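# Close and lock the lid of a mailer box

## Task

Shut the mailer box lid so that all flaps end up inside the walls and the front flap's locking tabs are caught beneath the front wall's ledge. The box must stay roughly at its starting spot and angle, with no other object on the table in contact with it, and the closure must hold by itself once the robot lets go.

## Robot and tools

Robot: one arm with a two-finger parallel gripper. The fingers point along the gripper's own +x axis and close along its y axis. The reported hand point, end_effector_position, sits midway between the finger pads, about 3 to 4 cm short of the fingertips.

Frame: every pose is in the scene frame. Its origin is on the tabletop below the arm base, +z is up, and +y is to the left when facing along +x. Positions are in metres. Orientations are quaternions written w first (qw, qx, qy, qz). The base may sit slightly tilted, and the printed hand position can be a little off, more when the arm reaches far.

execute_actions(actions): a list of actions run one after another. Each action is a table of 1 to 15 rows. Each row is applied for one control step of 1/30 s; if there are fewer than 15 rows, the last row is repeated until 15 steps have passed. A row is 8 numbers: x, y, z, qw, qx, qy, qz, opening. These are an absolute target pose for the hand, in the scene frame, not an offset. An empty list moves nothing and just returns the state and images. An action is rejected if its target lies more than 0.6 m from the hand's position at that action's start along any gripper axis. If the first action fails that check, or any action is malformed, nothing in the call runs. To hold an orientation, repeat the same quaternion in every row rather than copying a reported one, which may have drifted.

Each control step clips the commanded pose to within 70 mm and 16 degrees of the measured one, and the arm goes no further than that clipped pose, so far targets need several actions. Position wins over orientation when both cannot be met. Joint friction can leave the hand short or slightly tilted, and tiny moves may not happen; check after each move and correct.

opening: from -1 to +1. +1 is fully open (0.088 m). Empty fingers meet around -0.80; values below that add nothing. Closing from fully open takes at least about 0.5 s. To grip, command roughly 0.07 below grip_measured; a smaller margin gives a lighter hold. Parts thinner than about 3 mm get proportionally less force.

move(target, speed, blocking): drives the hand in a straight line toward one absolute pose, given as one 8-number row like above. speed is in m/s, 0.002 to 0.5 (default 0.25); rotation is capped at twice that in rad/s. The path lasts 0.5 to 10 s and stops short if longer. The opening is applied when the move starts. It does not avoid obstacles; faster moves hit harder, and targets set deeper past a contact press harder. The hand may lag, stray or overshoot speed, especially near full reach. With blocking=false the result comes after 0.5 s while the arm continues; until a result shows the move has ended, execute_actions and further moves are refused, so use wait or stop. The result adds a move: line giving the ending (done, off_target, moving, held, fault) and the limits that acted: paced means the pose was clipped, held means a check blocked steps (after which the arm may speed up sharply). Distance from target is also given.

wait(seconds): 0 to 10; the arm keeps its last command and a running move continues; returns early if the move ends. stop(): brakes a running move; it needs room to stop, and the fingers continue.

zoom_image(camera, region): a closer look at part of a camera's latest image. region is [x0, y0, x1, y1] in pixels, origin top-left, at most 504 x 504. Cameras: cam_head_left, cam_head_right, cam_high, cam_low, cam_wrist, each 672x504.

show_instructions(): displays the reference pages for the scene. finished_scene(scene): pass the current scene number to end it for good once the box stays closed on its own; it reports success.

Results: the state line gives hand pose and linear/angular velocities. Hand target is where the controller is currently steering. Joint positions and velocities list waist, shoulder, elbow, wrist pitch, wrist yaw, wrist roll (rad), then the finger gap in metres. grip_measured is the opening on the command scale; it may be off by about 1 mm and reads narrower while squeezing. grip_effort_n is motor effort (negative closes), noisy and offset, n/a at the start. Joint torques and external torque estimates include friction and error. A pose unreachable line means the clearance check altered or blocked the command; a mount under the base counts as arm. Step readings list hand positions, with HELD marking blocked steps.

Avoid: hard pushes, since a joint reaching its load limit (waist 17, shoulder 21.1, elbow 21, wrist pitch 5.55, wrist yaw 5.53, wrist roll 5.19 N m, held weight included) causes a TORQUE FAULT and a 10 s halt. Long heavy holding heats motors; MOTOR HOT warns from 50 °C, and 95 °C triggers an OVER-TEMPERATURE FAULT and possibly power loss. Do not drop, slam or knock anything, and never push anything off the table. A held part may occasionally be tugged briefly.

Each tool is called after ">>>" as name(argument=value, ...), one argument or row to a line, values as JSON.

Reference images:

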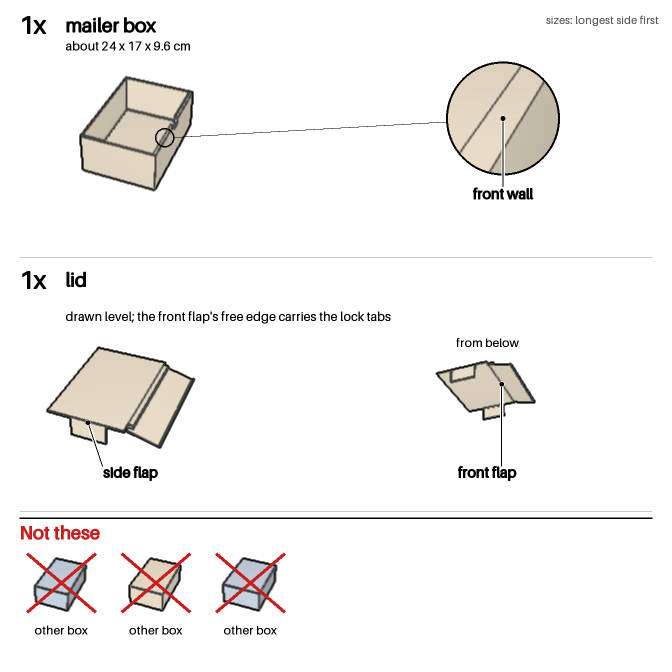

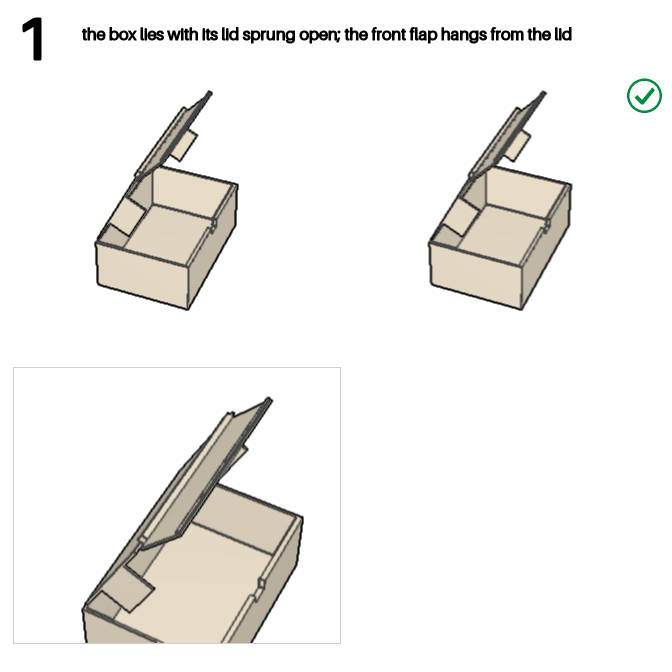

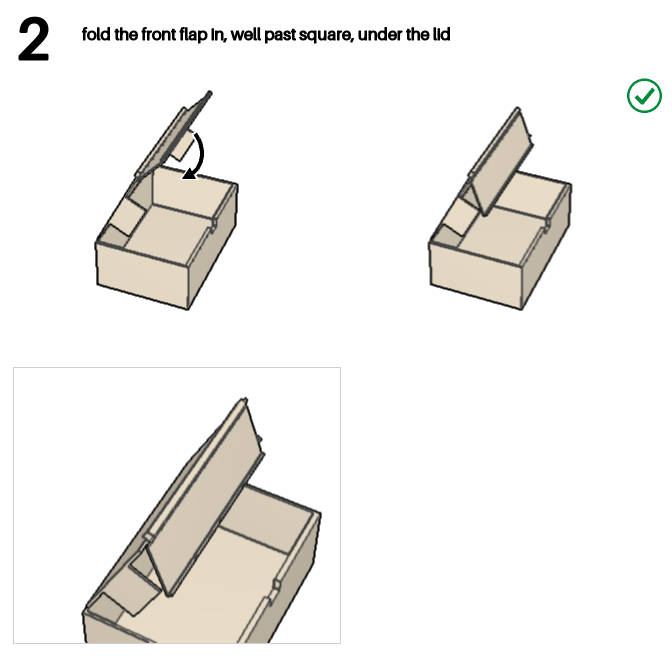

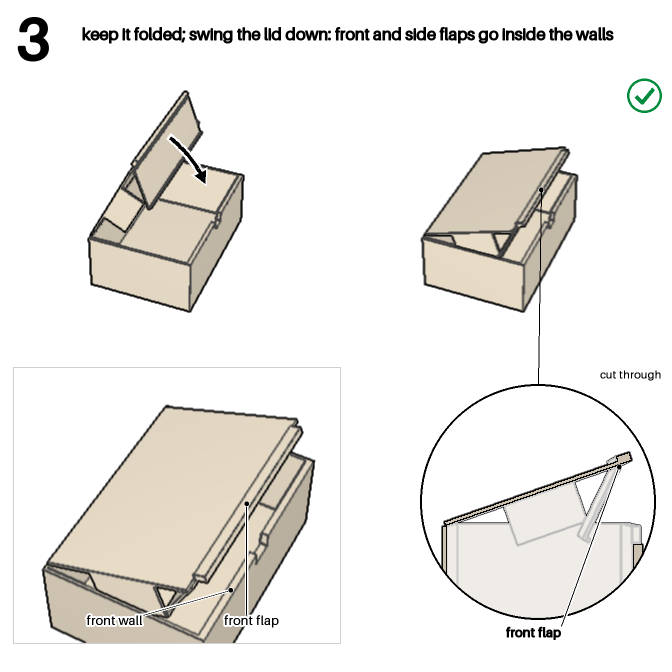

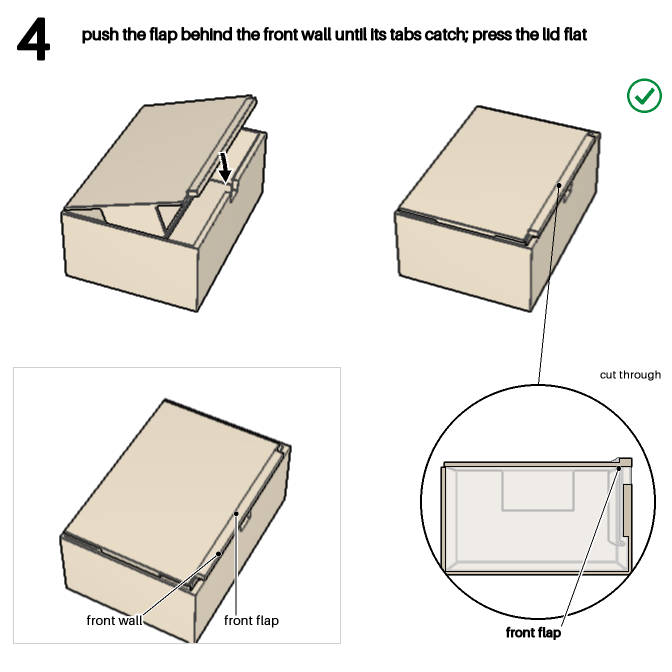

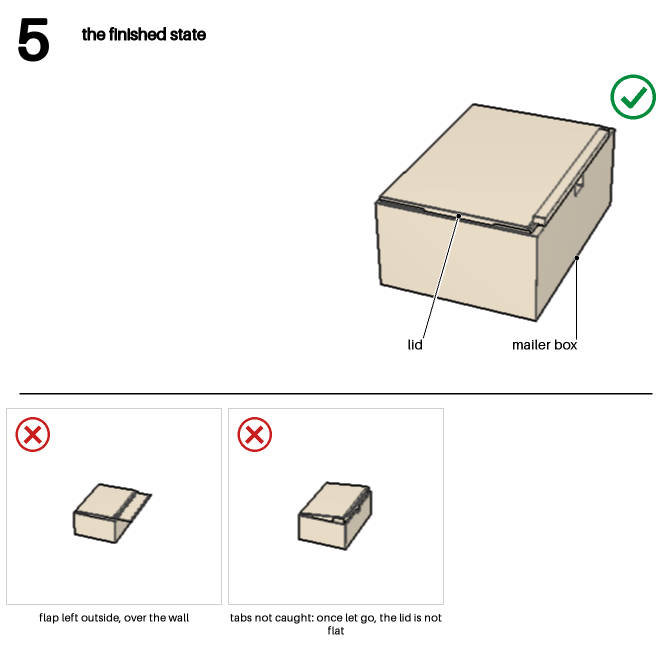

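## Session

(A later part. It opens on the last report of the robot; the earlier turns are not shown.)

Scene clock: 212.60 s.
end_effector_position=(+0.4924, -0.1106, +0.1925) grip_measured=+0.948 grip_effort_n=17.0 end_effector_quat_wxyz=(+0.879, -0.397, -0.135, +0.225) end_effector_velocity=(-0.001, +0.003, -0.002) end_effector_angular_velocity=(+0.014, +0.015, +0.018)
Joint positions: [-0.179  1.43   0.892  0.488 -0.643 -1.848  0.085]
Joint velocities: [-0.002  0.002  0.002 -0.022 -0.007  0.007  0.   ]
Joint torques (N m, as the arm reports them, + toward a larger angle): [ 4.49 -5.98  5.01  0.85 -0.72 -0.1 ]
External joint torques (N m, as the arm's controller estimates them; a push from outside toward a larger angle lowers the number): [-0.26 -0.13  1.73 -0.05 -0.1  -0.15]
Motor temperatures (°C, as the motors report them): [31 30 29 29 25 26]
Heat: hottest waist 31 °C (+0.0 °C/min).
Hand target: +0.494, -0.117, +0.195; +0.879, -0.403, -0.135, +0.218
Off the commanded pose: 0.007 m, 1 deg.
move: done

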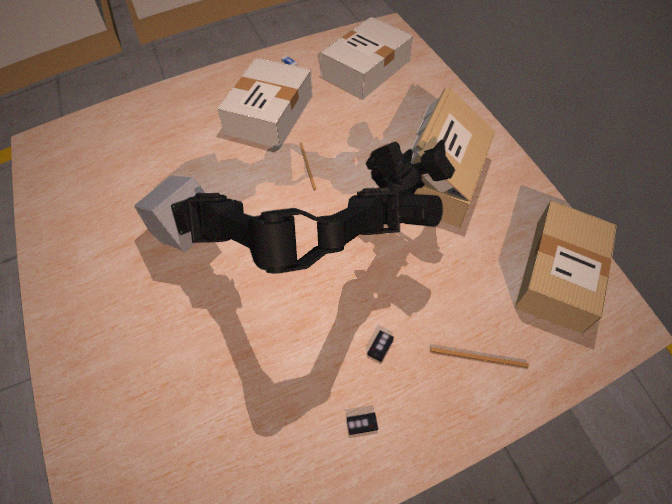

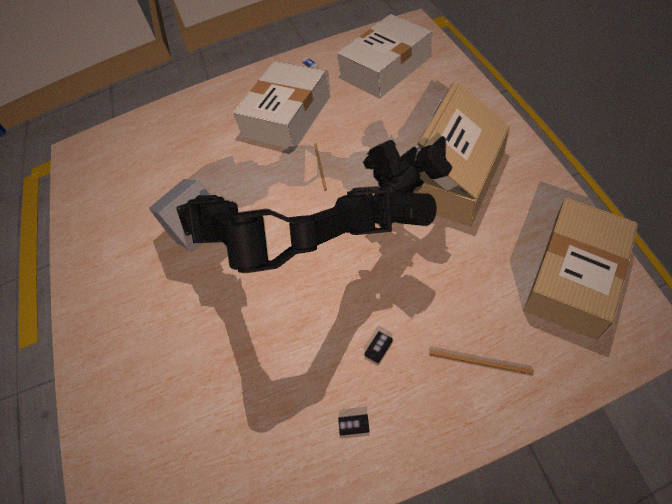

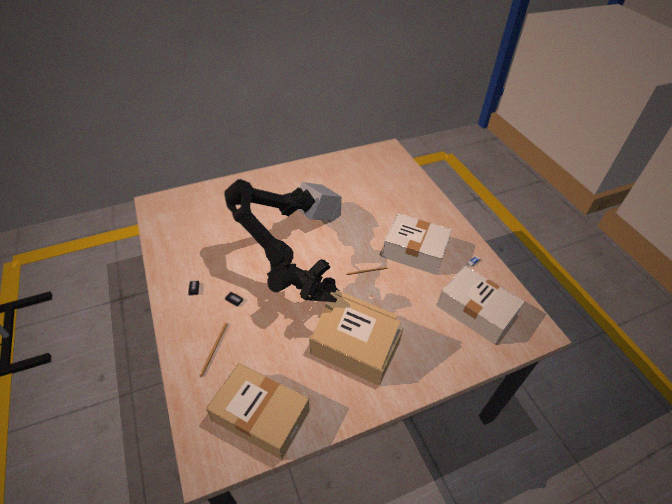

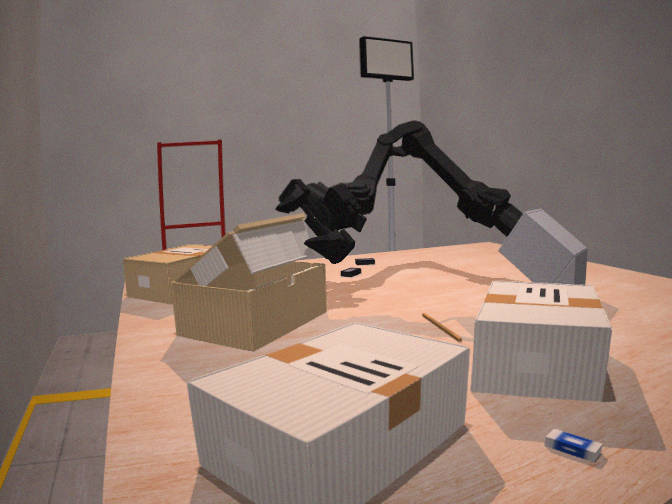

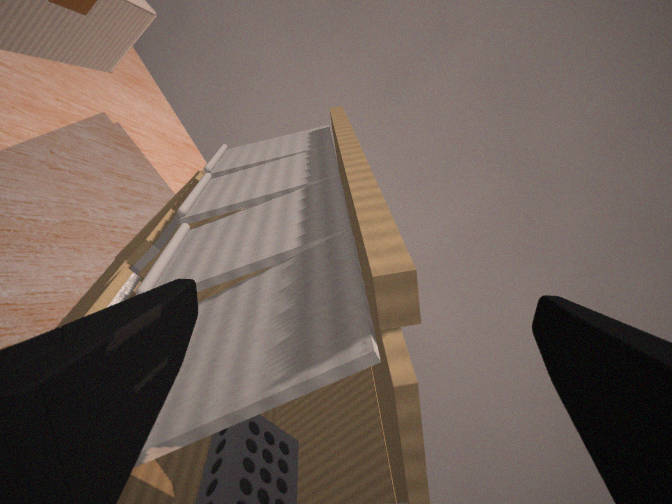

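>>> move(
  target=[0.506,-0.121,0.178,0.95,-0.161,-0.078,0.27,0.95],
  speed=0.12,
)

>>> execute_actions(
  actions=[
    [[0.506,-0.121,0.178,0.95,-0.161,-0.078,0.27,0.75]],
    [[0.506,-0.121,0.178,0.95,-0.161,-0.078,0.27,0.55]],
  ],
)

Scene clock: 222.43 s.
end_effector_position=(+0.5041, -0.1212, +0.1813) grip_measured=+0.948 grip_effort_n=17.0 end_effector_quat_wxyz=(+0.946, -0.164, -0.080, +0.268) end_effector_velocity=(-0.004, +0.009, -0.004) end_effector_angular_velocity=(+0.029, +0.021, +0.042)
Joint positions: [-0.227  1.486  0.99   0.41  -0.717 -1.368  0.085]
Joint velocities: [-0.002  0.007 -0.002 -0.037 -0.022  0.007 -0.   ]
Joint torques (N m, as the arm reports them, + toward a larger angle): [ 4.83 -4.42  5.07  0.82 -0.75  0.16]
External joint torques (N m, as the arm's controller estimates them; a push from outside toward a larger angle lowers the number): [-0.19  1.96  1.84 -0.03 -0.1   0.13]
Motor temperatures (°C, as the motors report them): [32 31 29 29 26 26]
Heat: hottest waist 32 °C (+1.0 °C/min).
Hand target: +0.506, -0.121, +0.178; +0.947, -0.160, -0.078, +0.269
Off the commanded pose: 0.004 m, 1 deg.
move: done

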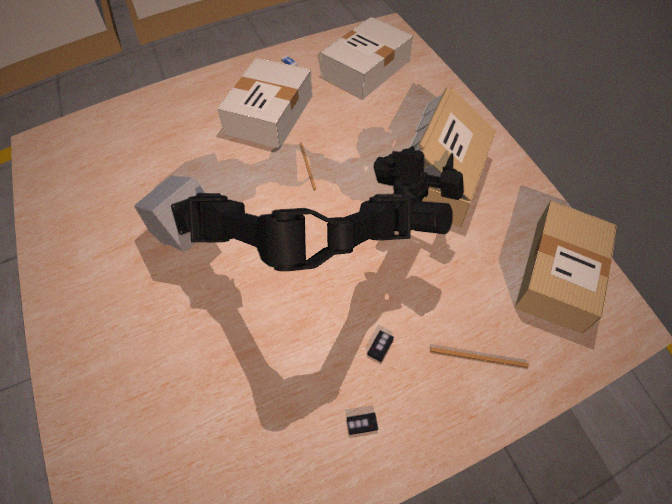

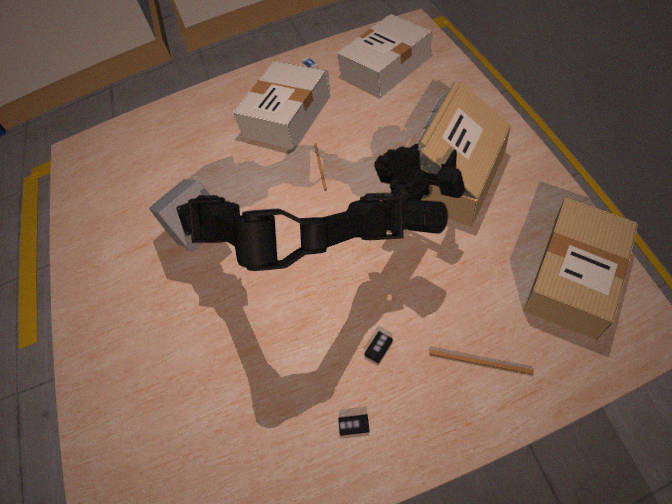

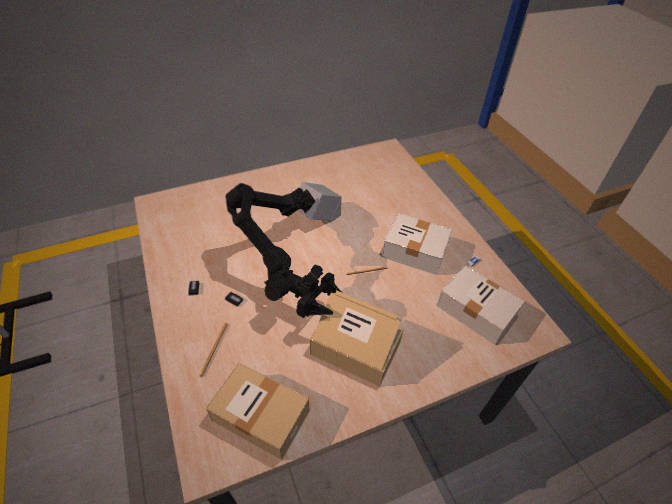

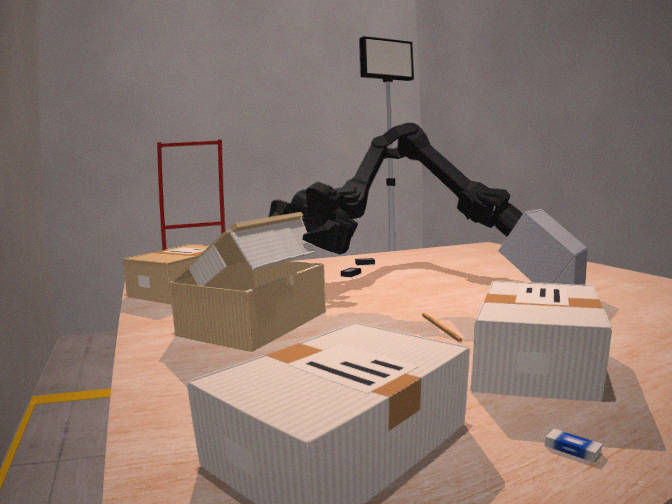

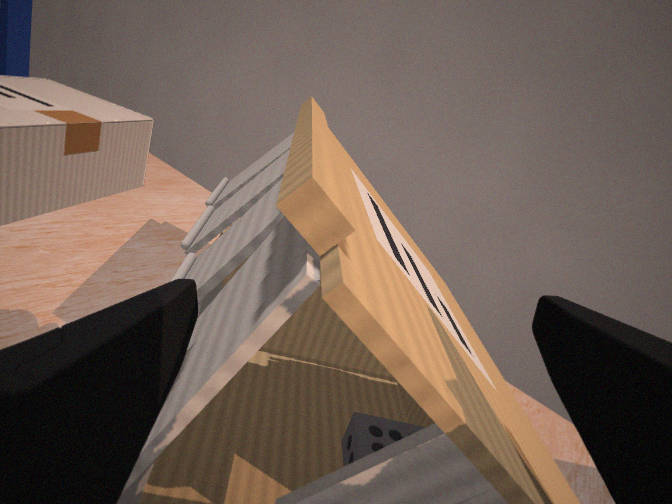

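Scene clock: 223.43 s.
end_effector_position=(+0.5042, -0.1208, +0.1810) grip_measured=+0.557 grip_effort_n=-11.9 end_effector_quat_wxyz=(+0.946, -0.162, -0.080, +0.268) end_effector_velocity=(-0.002, +0.004, +0.000) end_effector_angular_velocity=(+0.001, -0.003, +0.013)
Joint positions: [-0.227  1.487  0.99   0.409 -0.717 -1.366  0.066]
Joint velocities: [ 0.002 -0.002 -0.007 -0.007 -0.007 -0.007 -0.002]
Joint torques (N m, as the arm reports them, + toward a larger angle): [ 4.86 -4.52  5.02  0.85 -0.69  0.12]
External joint torques (N m, as the arm's controller estimates them; a push from outside toward a larger angle lowers the number): [-0.13  2.03  1.66 -0.04 -0.05  0.09]
External joint torques at the end of the 1st action: [ 0.02  1.95  1.71 -0.04 -0.1   0.13]
Motor temperatures (°C, as the motors report them): [32 31 29 29 26 26]
Heat: hottest waist 32 °C (+1.0 °C/min).
Hand target: +0.506, -0.121, +0.178; +0.947, -0.161, -0.078, +0.269
Off the commanded pose: 0.004 m, 0 deg.
Step readings (end_effector_position; steps 1 to 15: 1st action; 16 to 30: 2nd action):
0: (+0.5041, -0.1212, +0.1813)
1: (+0.5041, -0.1212, +0.1813)
2: (+0.5042, -0.1212, +0.1812)
4: (+0.5042, -0.1211, +0.1811)
8: (+0.5042, -0.1211, +0.1811)
15: (+0.5042, -0.1209, +0.1810)
16: (+0.5042, -0.1209, +0.1810)
17: (+0.5043, -0.1210, +0.1811)
19: (+0.5043, -0.1210, +0.1811)
23: (+0.5042, -0.1208, +0.1810)
30: end_effector_position above

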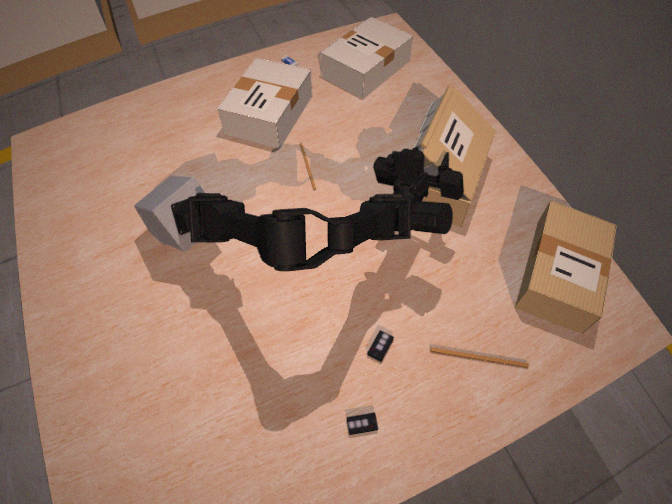

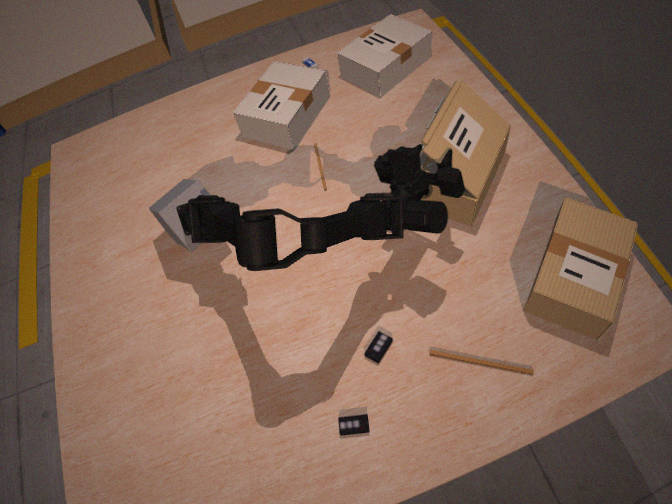

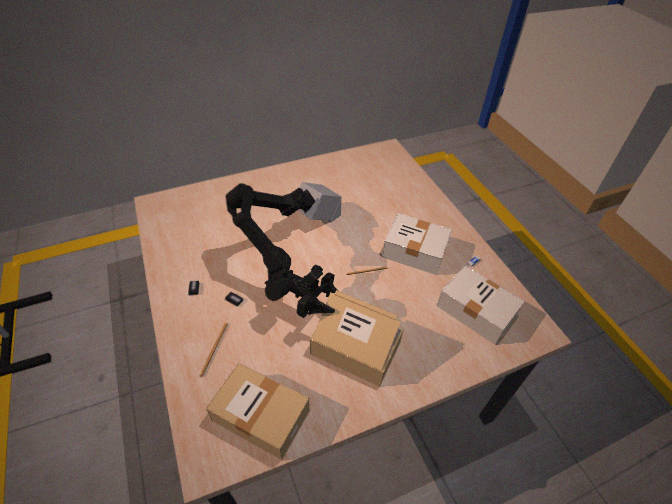

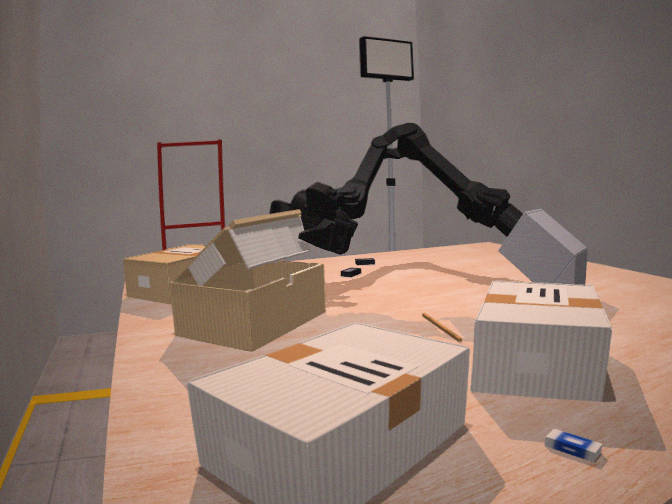

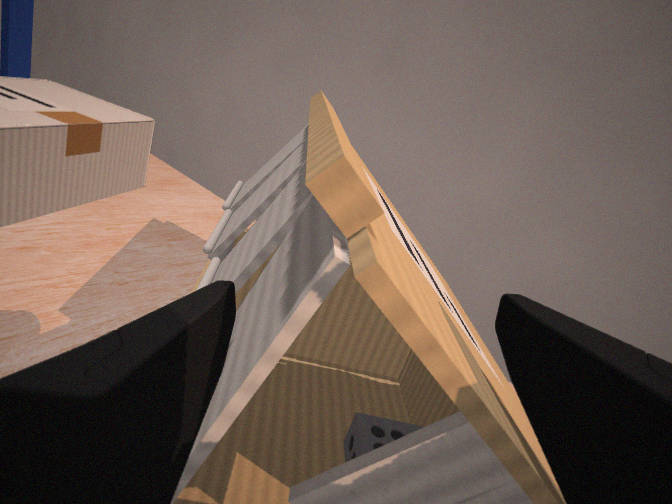

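>>> execute_actions(
  actions=[
    [[0.506,-0.121,0.178,0.95,-0.161,-0.078,0.27,0.4]],
    [[0.506,-0.121,0.178,0.95,-0.161,-0.078,0.27,0.25]],
  ],
)

Scene clock: 239.03 s.
end_effector_position=(+0.5056, -0.1227, +0.1823) grip_measured=+0.257 grip_effort_n=-14.7 end_effector_quat_wxyz=(+0.946, -0.164, -0.082, +0.266) end_effector_velocity=(-0.002, -0.000, +0.001) end_effector_angular_velocity=(-0.000, +0.001, +0.010)
Joint positions: [-0.227  1.488  0.997  0.409 -0.718 -1.366  0.052]
Joint velocities: [-0.002 -0.007  0.002 -0.022 -0.007 -0.007 -0.001]
Joint torques (N m, as the arm reports them, + toward a larger angle): [ 4.83 -4.61  4.28  0.84 -0.69  0.13]
External joint torques (N m, as the arm's controller estimates them; a push from outside toward a larger angle lowers the number): [-0.16  1.99  0.86 -0.06 -0.05  0.1 ]
External joint torques at the end of the 1st action: [-0.1   1.9   1.13 -0.01 -0.08  0.12]
Motor temperatures (°C, as the motors report them): [32 31 30 28 26 26]
Heat: hottest waist 32 °C (+1.0 °C/min).
Hand target: +0.506, -0.121, +0.178; +0.947, -0.160, -0.078, +0.269
Off the commanded pose: 0.005 m, 1 deg.
Step readings (end_effector_position; steps 1 to 15: 1st action; 16 to 30: 2nd action):
0: (+0.5042, -0.1208, +0.1810)
1: (+0.5042, -0.1207, +0.1810)
2: (+0.5042, -0.1207, +0.1810)
4: (+0.5046, -0.1213, +0.1814)
8: (+0.5052, -0.1221, +0.1819)
15: (+0.5054, -0.1224, +0.1821)
16: (+0.5054, -0.1224, +0.1821)
17: (+0.5054, -0.1224, +0.1821)
19: (+0.5056, -0.1226, +0.1822)
23: (+0.5056, -0.1226, +0.1822)
30: end_effector_position above

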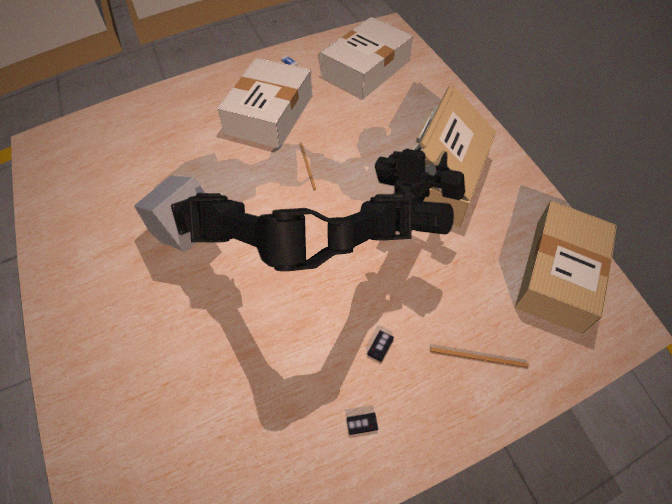

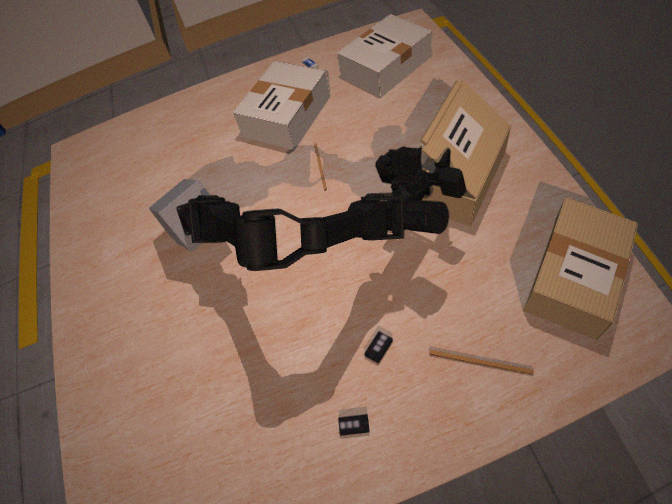

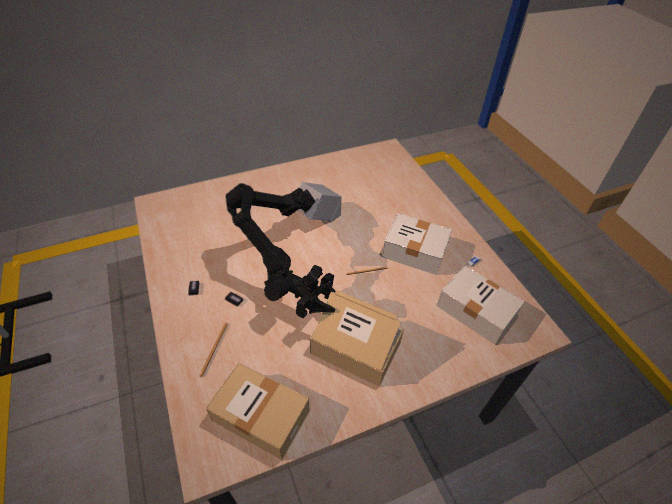

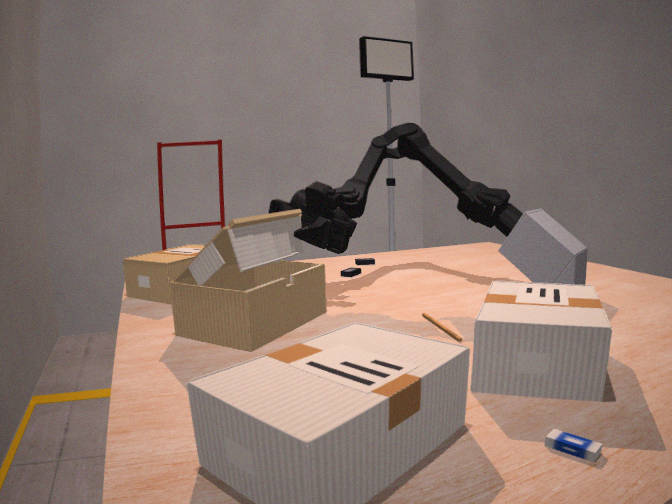

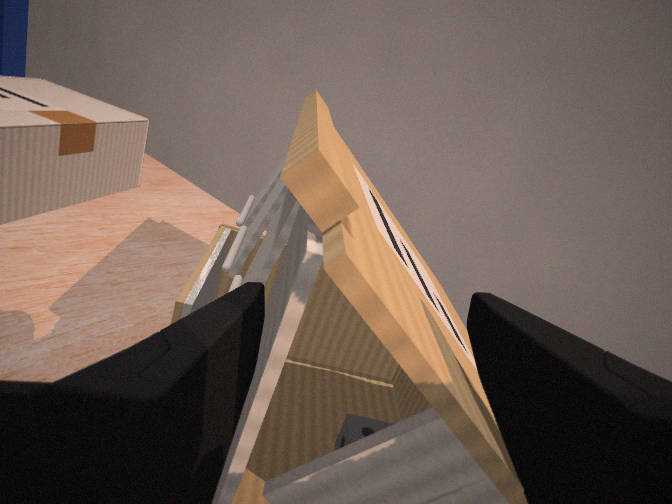

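>>> execute_actions(
  actions=[
    [[0.507,-0.123,0.177,0.95,-0.161,-0.078,0.27,0.1]],
    [[0.508,-0.125,0.176,0.95,-0.161,-0.078,0.27,-0.05]],
  ],
)

Scene clock: 242.93 s.
end_effector_position=(+0.5086, -0.1276, +0.1842) grip_measured=-0.043 grip_effort_n=-17.9 end_effector_quat_wxyz=(+0.947, -0.166, -0.086, +0.263) end_effector_velocity=(-0.000, +0.002, +0.001) end_effector_angular_velocity=(-0.016, -0.020, +0.002)
Joint positions: [-0.232  1.491  1.015  0.405 -0.727 -1.366  0.037]
Joint velocities: [ 0.002  0.002 -0.002  0.007 -0.007 -0.022 -0.001]
Joint torques (N m, as the arm reports them, + toward a larger angle): [ 4.31 -4.44  4.06  0.45 -0.74  0.1 ]
External joint torques (N m, as the arm's controller estimates them; a push from outside toward a larger angle lowers the number): [-0.69  2.17  0.65 -0.43 -0.11  0.07]
External joint torques at the end of the 1st action: [-0.5   2.29  0.67 -0.38 -0.19  0.11]
Motor temperatures (°C, as the motors report them): [32 31 30 28 26 26]
Heat: hottest waist 32 °C (+1.0 °C/min).
Hand target: +0.508, -0.125, +0.176; +0.946, -0.160, -0.078, +0.269
Off the commanded pose: 0.009 m, 1 deg.
Step readings (end_effector_position; steps 1 to 15: 1st action; 16 to 30: 2nd action):
0: (+0.5056, -0.1227, +0.1823)
1: (+0.5058, -0.1231, +0.1823)
2: (+0.5060, -0.1236, +0.1823)
4: (+0.5066, -0.1243, +0.1829)
8: (+0.5070, -0.1252, +0.1834)
15: (+0.5073, -0.1257, +0.1837)
16: (+0.5074, -0.1256, +0.1836)
17: (+0.5075, -0.1261, +0.1836)
19: (+0.5080, -0.1268, +0.1839)
23: (+0.5084, -0.1275, +0.1841)
30: end_effector_position above

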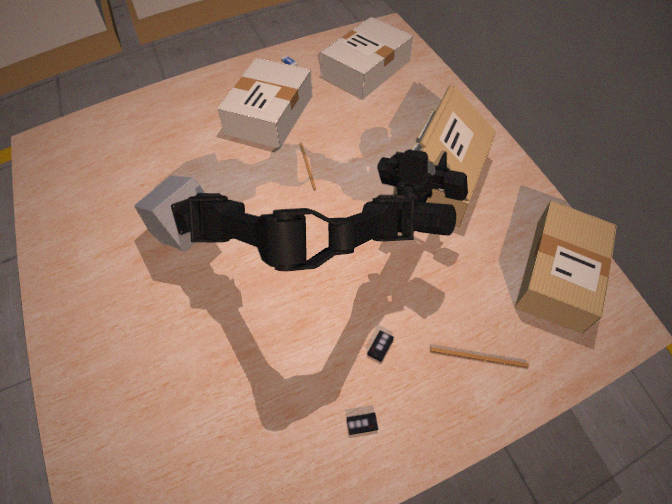

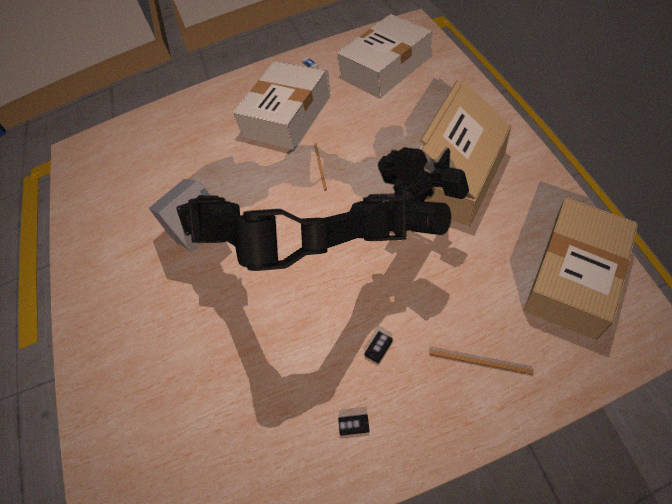

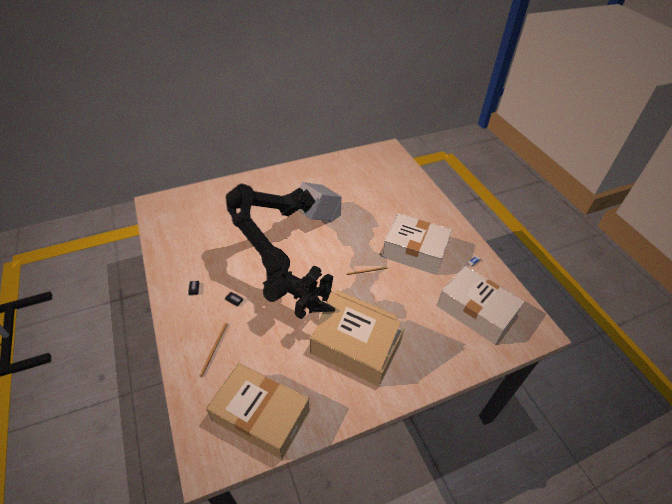

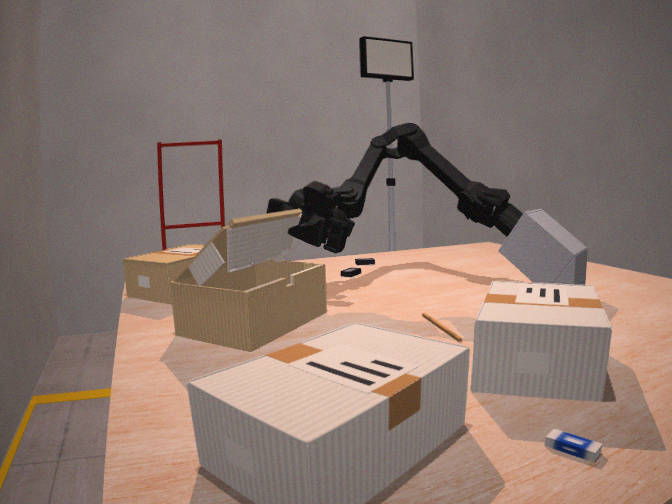

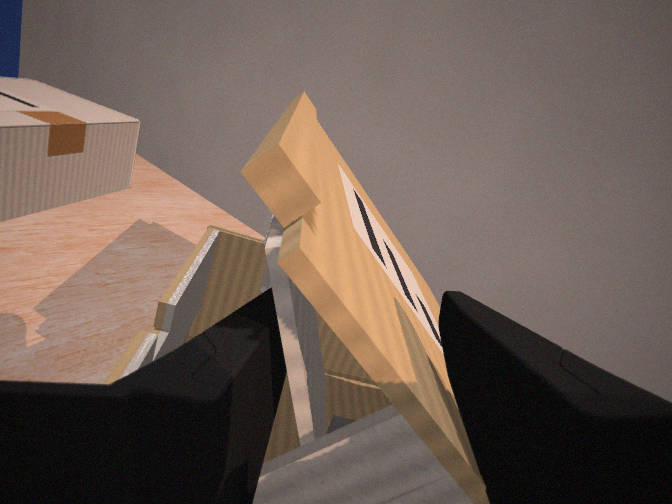

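>>> move(
  target=[0.499,-0.112,0.148,0.918,-0.282,-0.111,0.253,-0.1],
  speed=0.03,
)

>>> zoom_image(
  camera="cam_low",
  region=[150,160,390,360],
)

Scene clock: 252.67 s.
end_effector_position=(+0.5011, -0.1158, +0.1593) grip_measured=-0.097 grip_effort_n=-16.5 end_effector_quat_wxyz=(+0.917, -0.287, -0.123, +0.247) end_effector_velocity=(-0.003, +0.002, -0.004) end_effector_angular_velocity=(-0.012, +0.000, +0.009)
Joint positions: [-0.269  1.546  0.954  0.529 -0.769 -1.625  0.034]
Joint velocities: [-0.007  0.002 -0.007 -0.007 -0.007 -0.022  0.   ]
Joint torques (N m, as the arm reports them, + toward a larger angle): [ 4.23 -4.11  2.57  0.92 -0.5   0.2 ]
External joint torques (N m, as the arm's controller estimates them; a push from outside toward a larger angle lowers the number): [-0.78  2.47 -0.36  0.05  0.12  0.16]
Motor temperatures (°C, as the motors report them): [32 31 30 28 26 26]
Heat: hottest waist 32 °C (+1.0 °C/min).
Hand target: +0.499, -0.112, +0.148; +0.919, -0.282, -0.111, +0.253
Off the commanded pose: 0.012 m, 2 deg.
move: off_target

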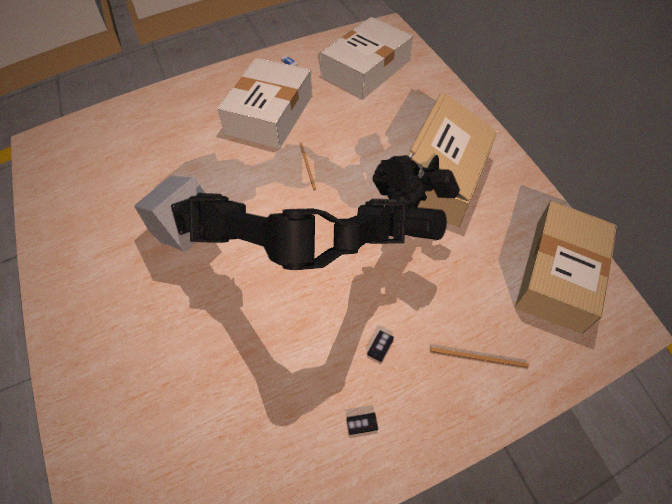

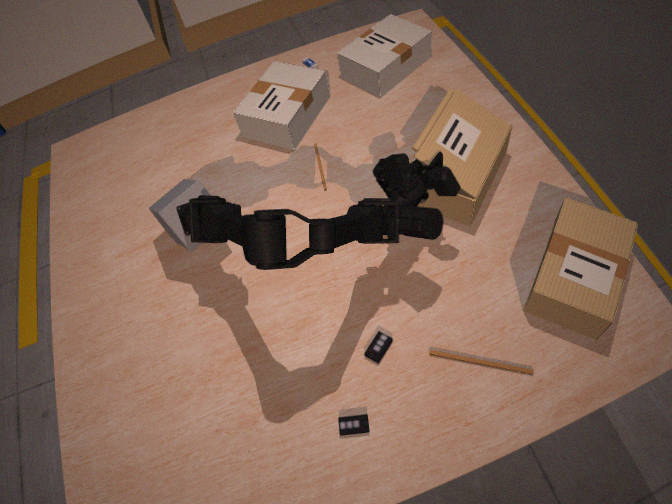

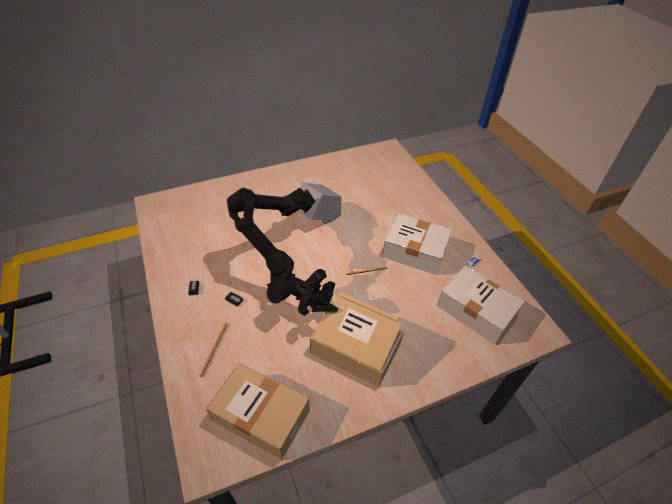

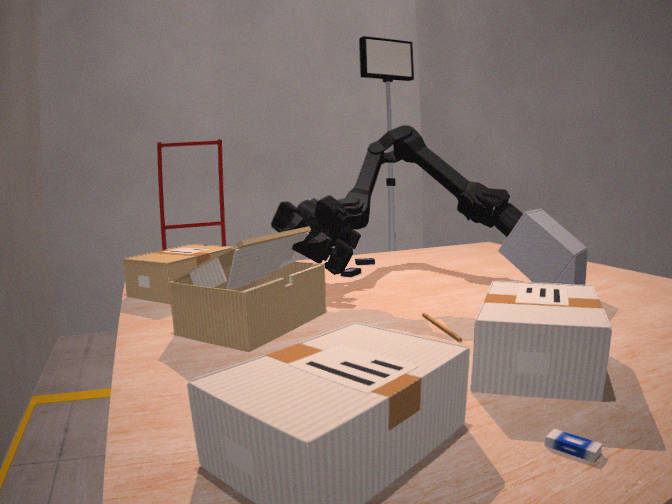

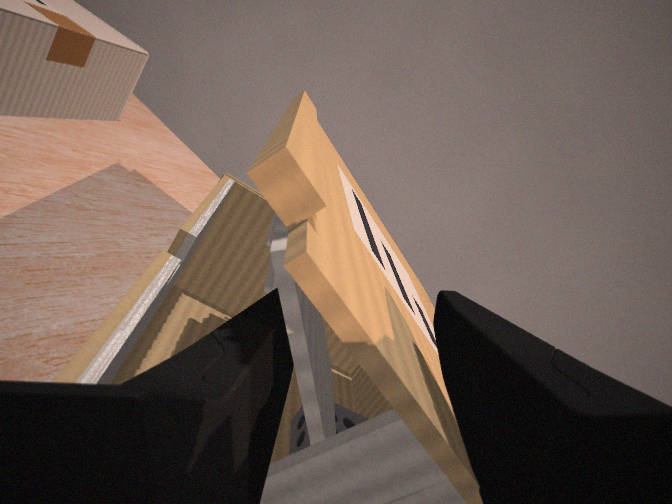

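Region (150, 160, 390, 360) of cam_low's 672x504 image, scaled by 2.100, with more detail than that image has.

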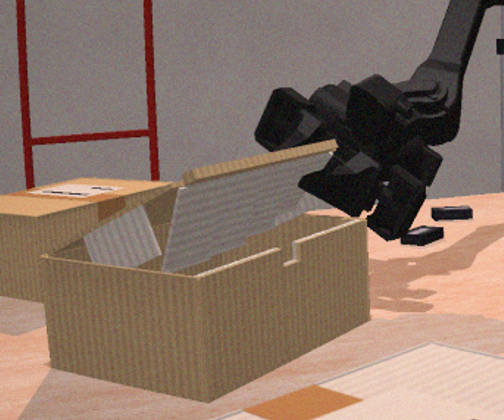

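>>> execute_actions(
  actions=[
    [[0.496,-0.108,0.147,0.93,-0.245,-0.10,0.259,0.08]],
    [[0.493,-0.104,0.146,0.938,-0.21,-0.09,0.263,0.25]],
    [[0.490,-0.100,0.146,0.945,-0.17,-0.08,0.266,0.43]],
  ],
)

>>> zoom_image(
  camera="cam_low",
  region=[150,160,390,360],
)

Scene clock: 261.10 s.
end_effector_position=(+0.4919, -0.1049, +0.1530) grip_measured=+0.423 grip_effort_n=17.0 end_effector_quat_wxyz=(+0.945, -0.177, -0.089, +0.261) end_effector_velocity=(-0.003, +0.004, +0.003) end_effector_angular_velocity=(+0.017, -0.013, +0.015)
Joint positions: [-0.267  1.547  0.897  0.58  -0.761 -1.392  0.06 ]
Joint velocities: [ 0.002 -0.002 -0.012  0.007 -0.022  0.007  0.001]
Joint torques (N m, as the arm reports them, + toward a larger angle): [ 4.97 -4.2   2.28  0.97 -0.42  0.23]
External joint torques (N m, as the arm's controller estimates them; a push from outside toward a larger angle lowers the number): [-0.05  2.31 -0.55  0.07  0.22  0.2 ]
External joint torques at the end of the 1st action: [-0.57  2.33 -0.82  0.    0.29  0.37]
External joint torques at the end of the 2nd action: [-0.44  2.23 -0.61  0.03  0.22  0.36]
Motor temperatures (°C, as the motors report them): [32 31 29 28 26 26]
Heat: hottest waist 32 °C (+1.0 °C/min).
Hand target: +0.490, -0.100, +0.146; +0.945, -0.170, -0.080, +0.266
Off the commanded pose: 0.009 m, 1 deg.
Step readings (end_effector_position; steps 1 to 15: 1st action; 16 to 30: 2nd action; 31 to 45: 3rd action):
0: (+0.5010, -0.1158, +0.1591)
1: (+0.5007, -0.1154, +0.1590)
2: (+0.5003, -0.1148, +0.1589)
4: (+0.4995, -0.1139, +0.1584)
8: (+0.4988, -0.1130, +0.1580)
15: (+0.4985, -0.1125, +0.1577)
16: (+0.4981, -0.1121, +0.1575)
17: (+0.4975, -0.1113, +0.1571)
19: (+0.4966, -0.1103, +0.1559)
23: (+0.4956, -0.1092, +0.1553)
30: (+0.4953, -0.1088, +0.1551)
31: (+0.4950, -0.1084, +0.1549)
32: (+0.4944, -0.1076, +0.1548)
34: (+0.4934, -0.1064, +0.1539)
38: (+0.4923, -0.1053, +0.1533)
45: end_effector_position above

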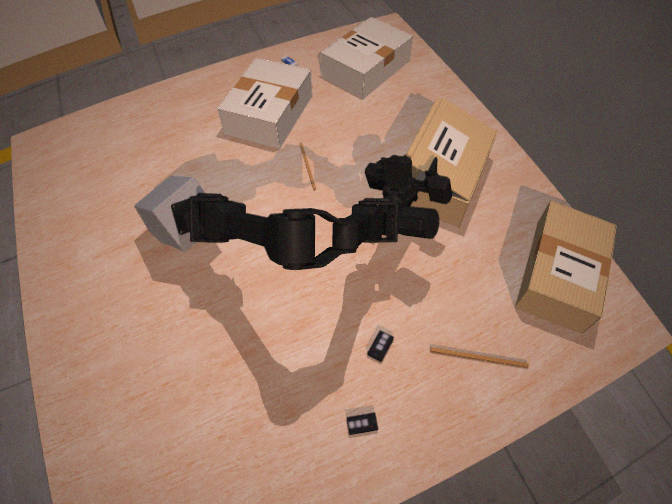

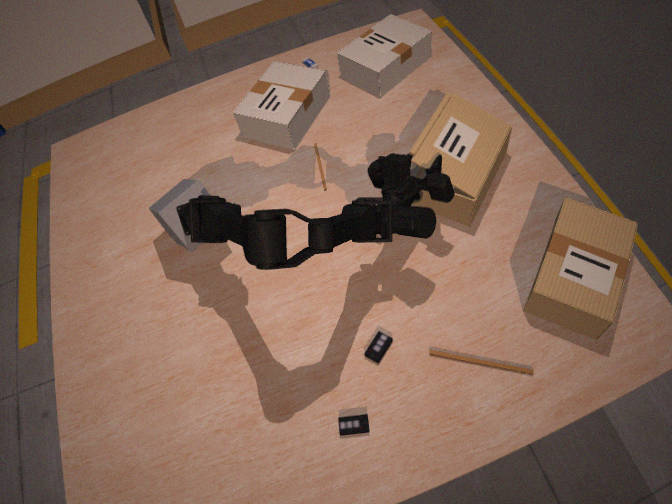

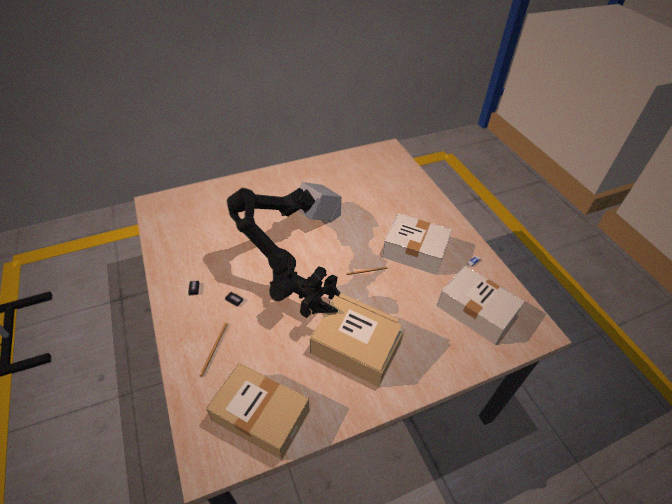

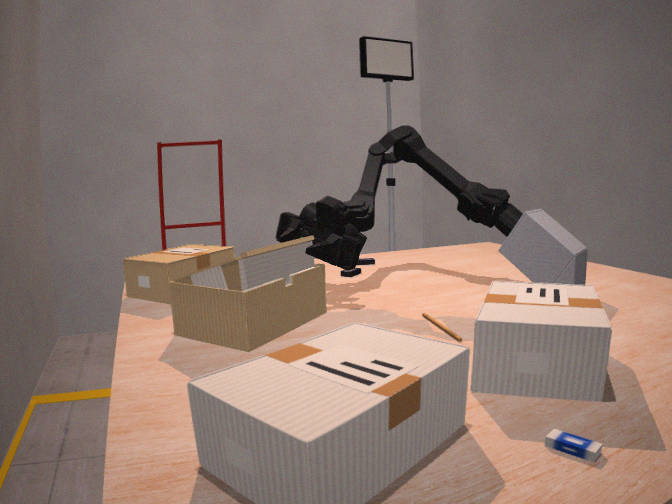

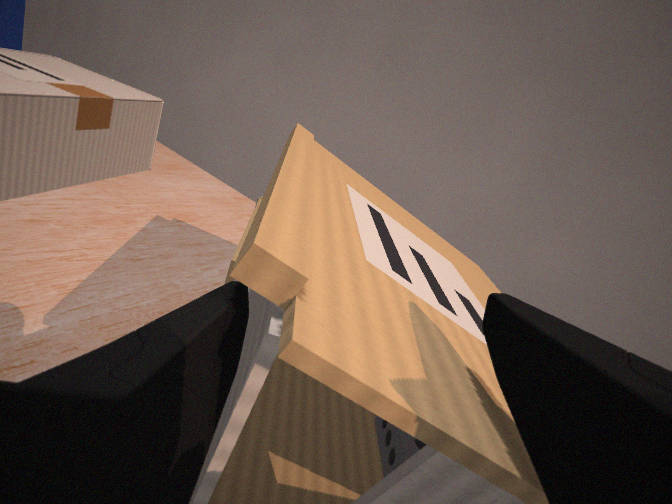

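Region (150, 160, 390, 360) of cam_low's 672x504 image, scaled by 2.100, with more detail than that image has.

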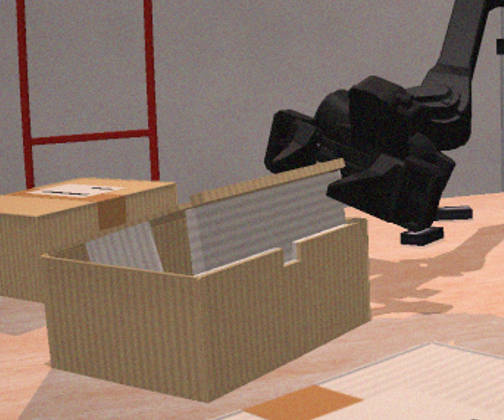

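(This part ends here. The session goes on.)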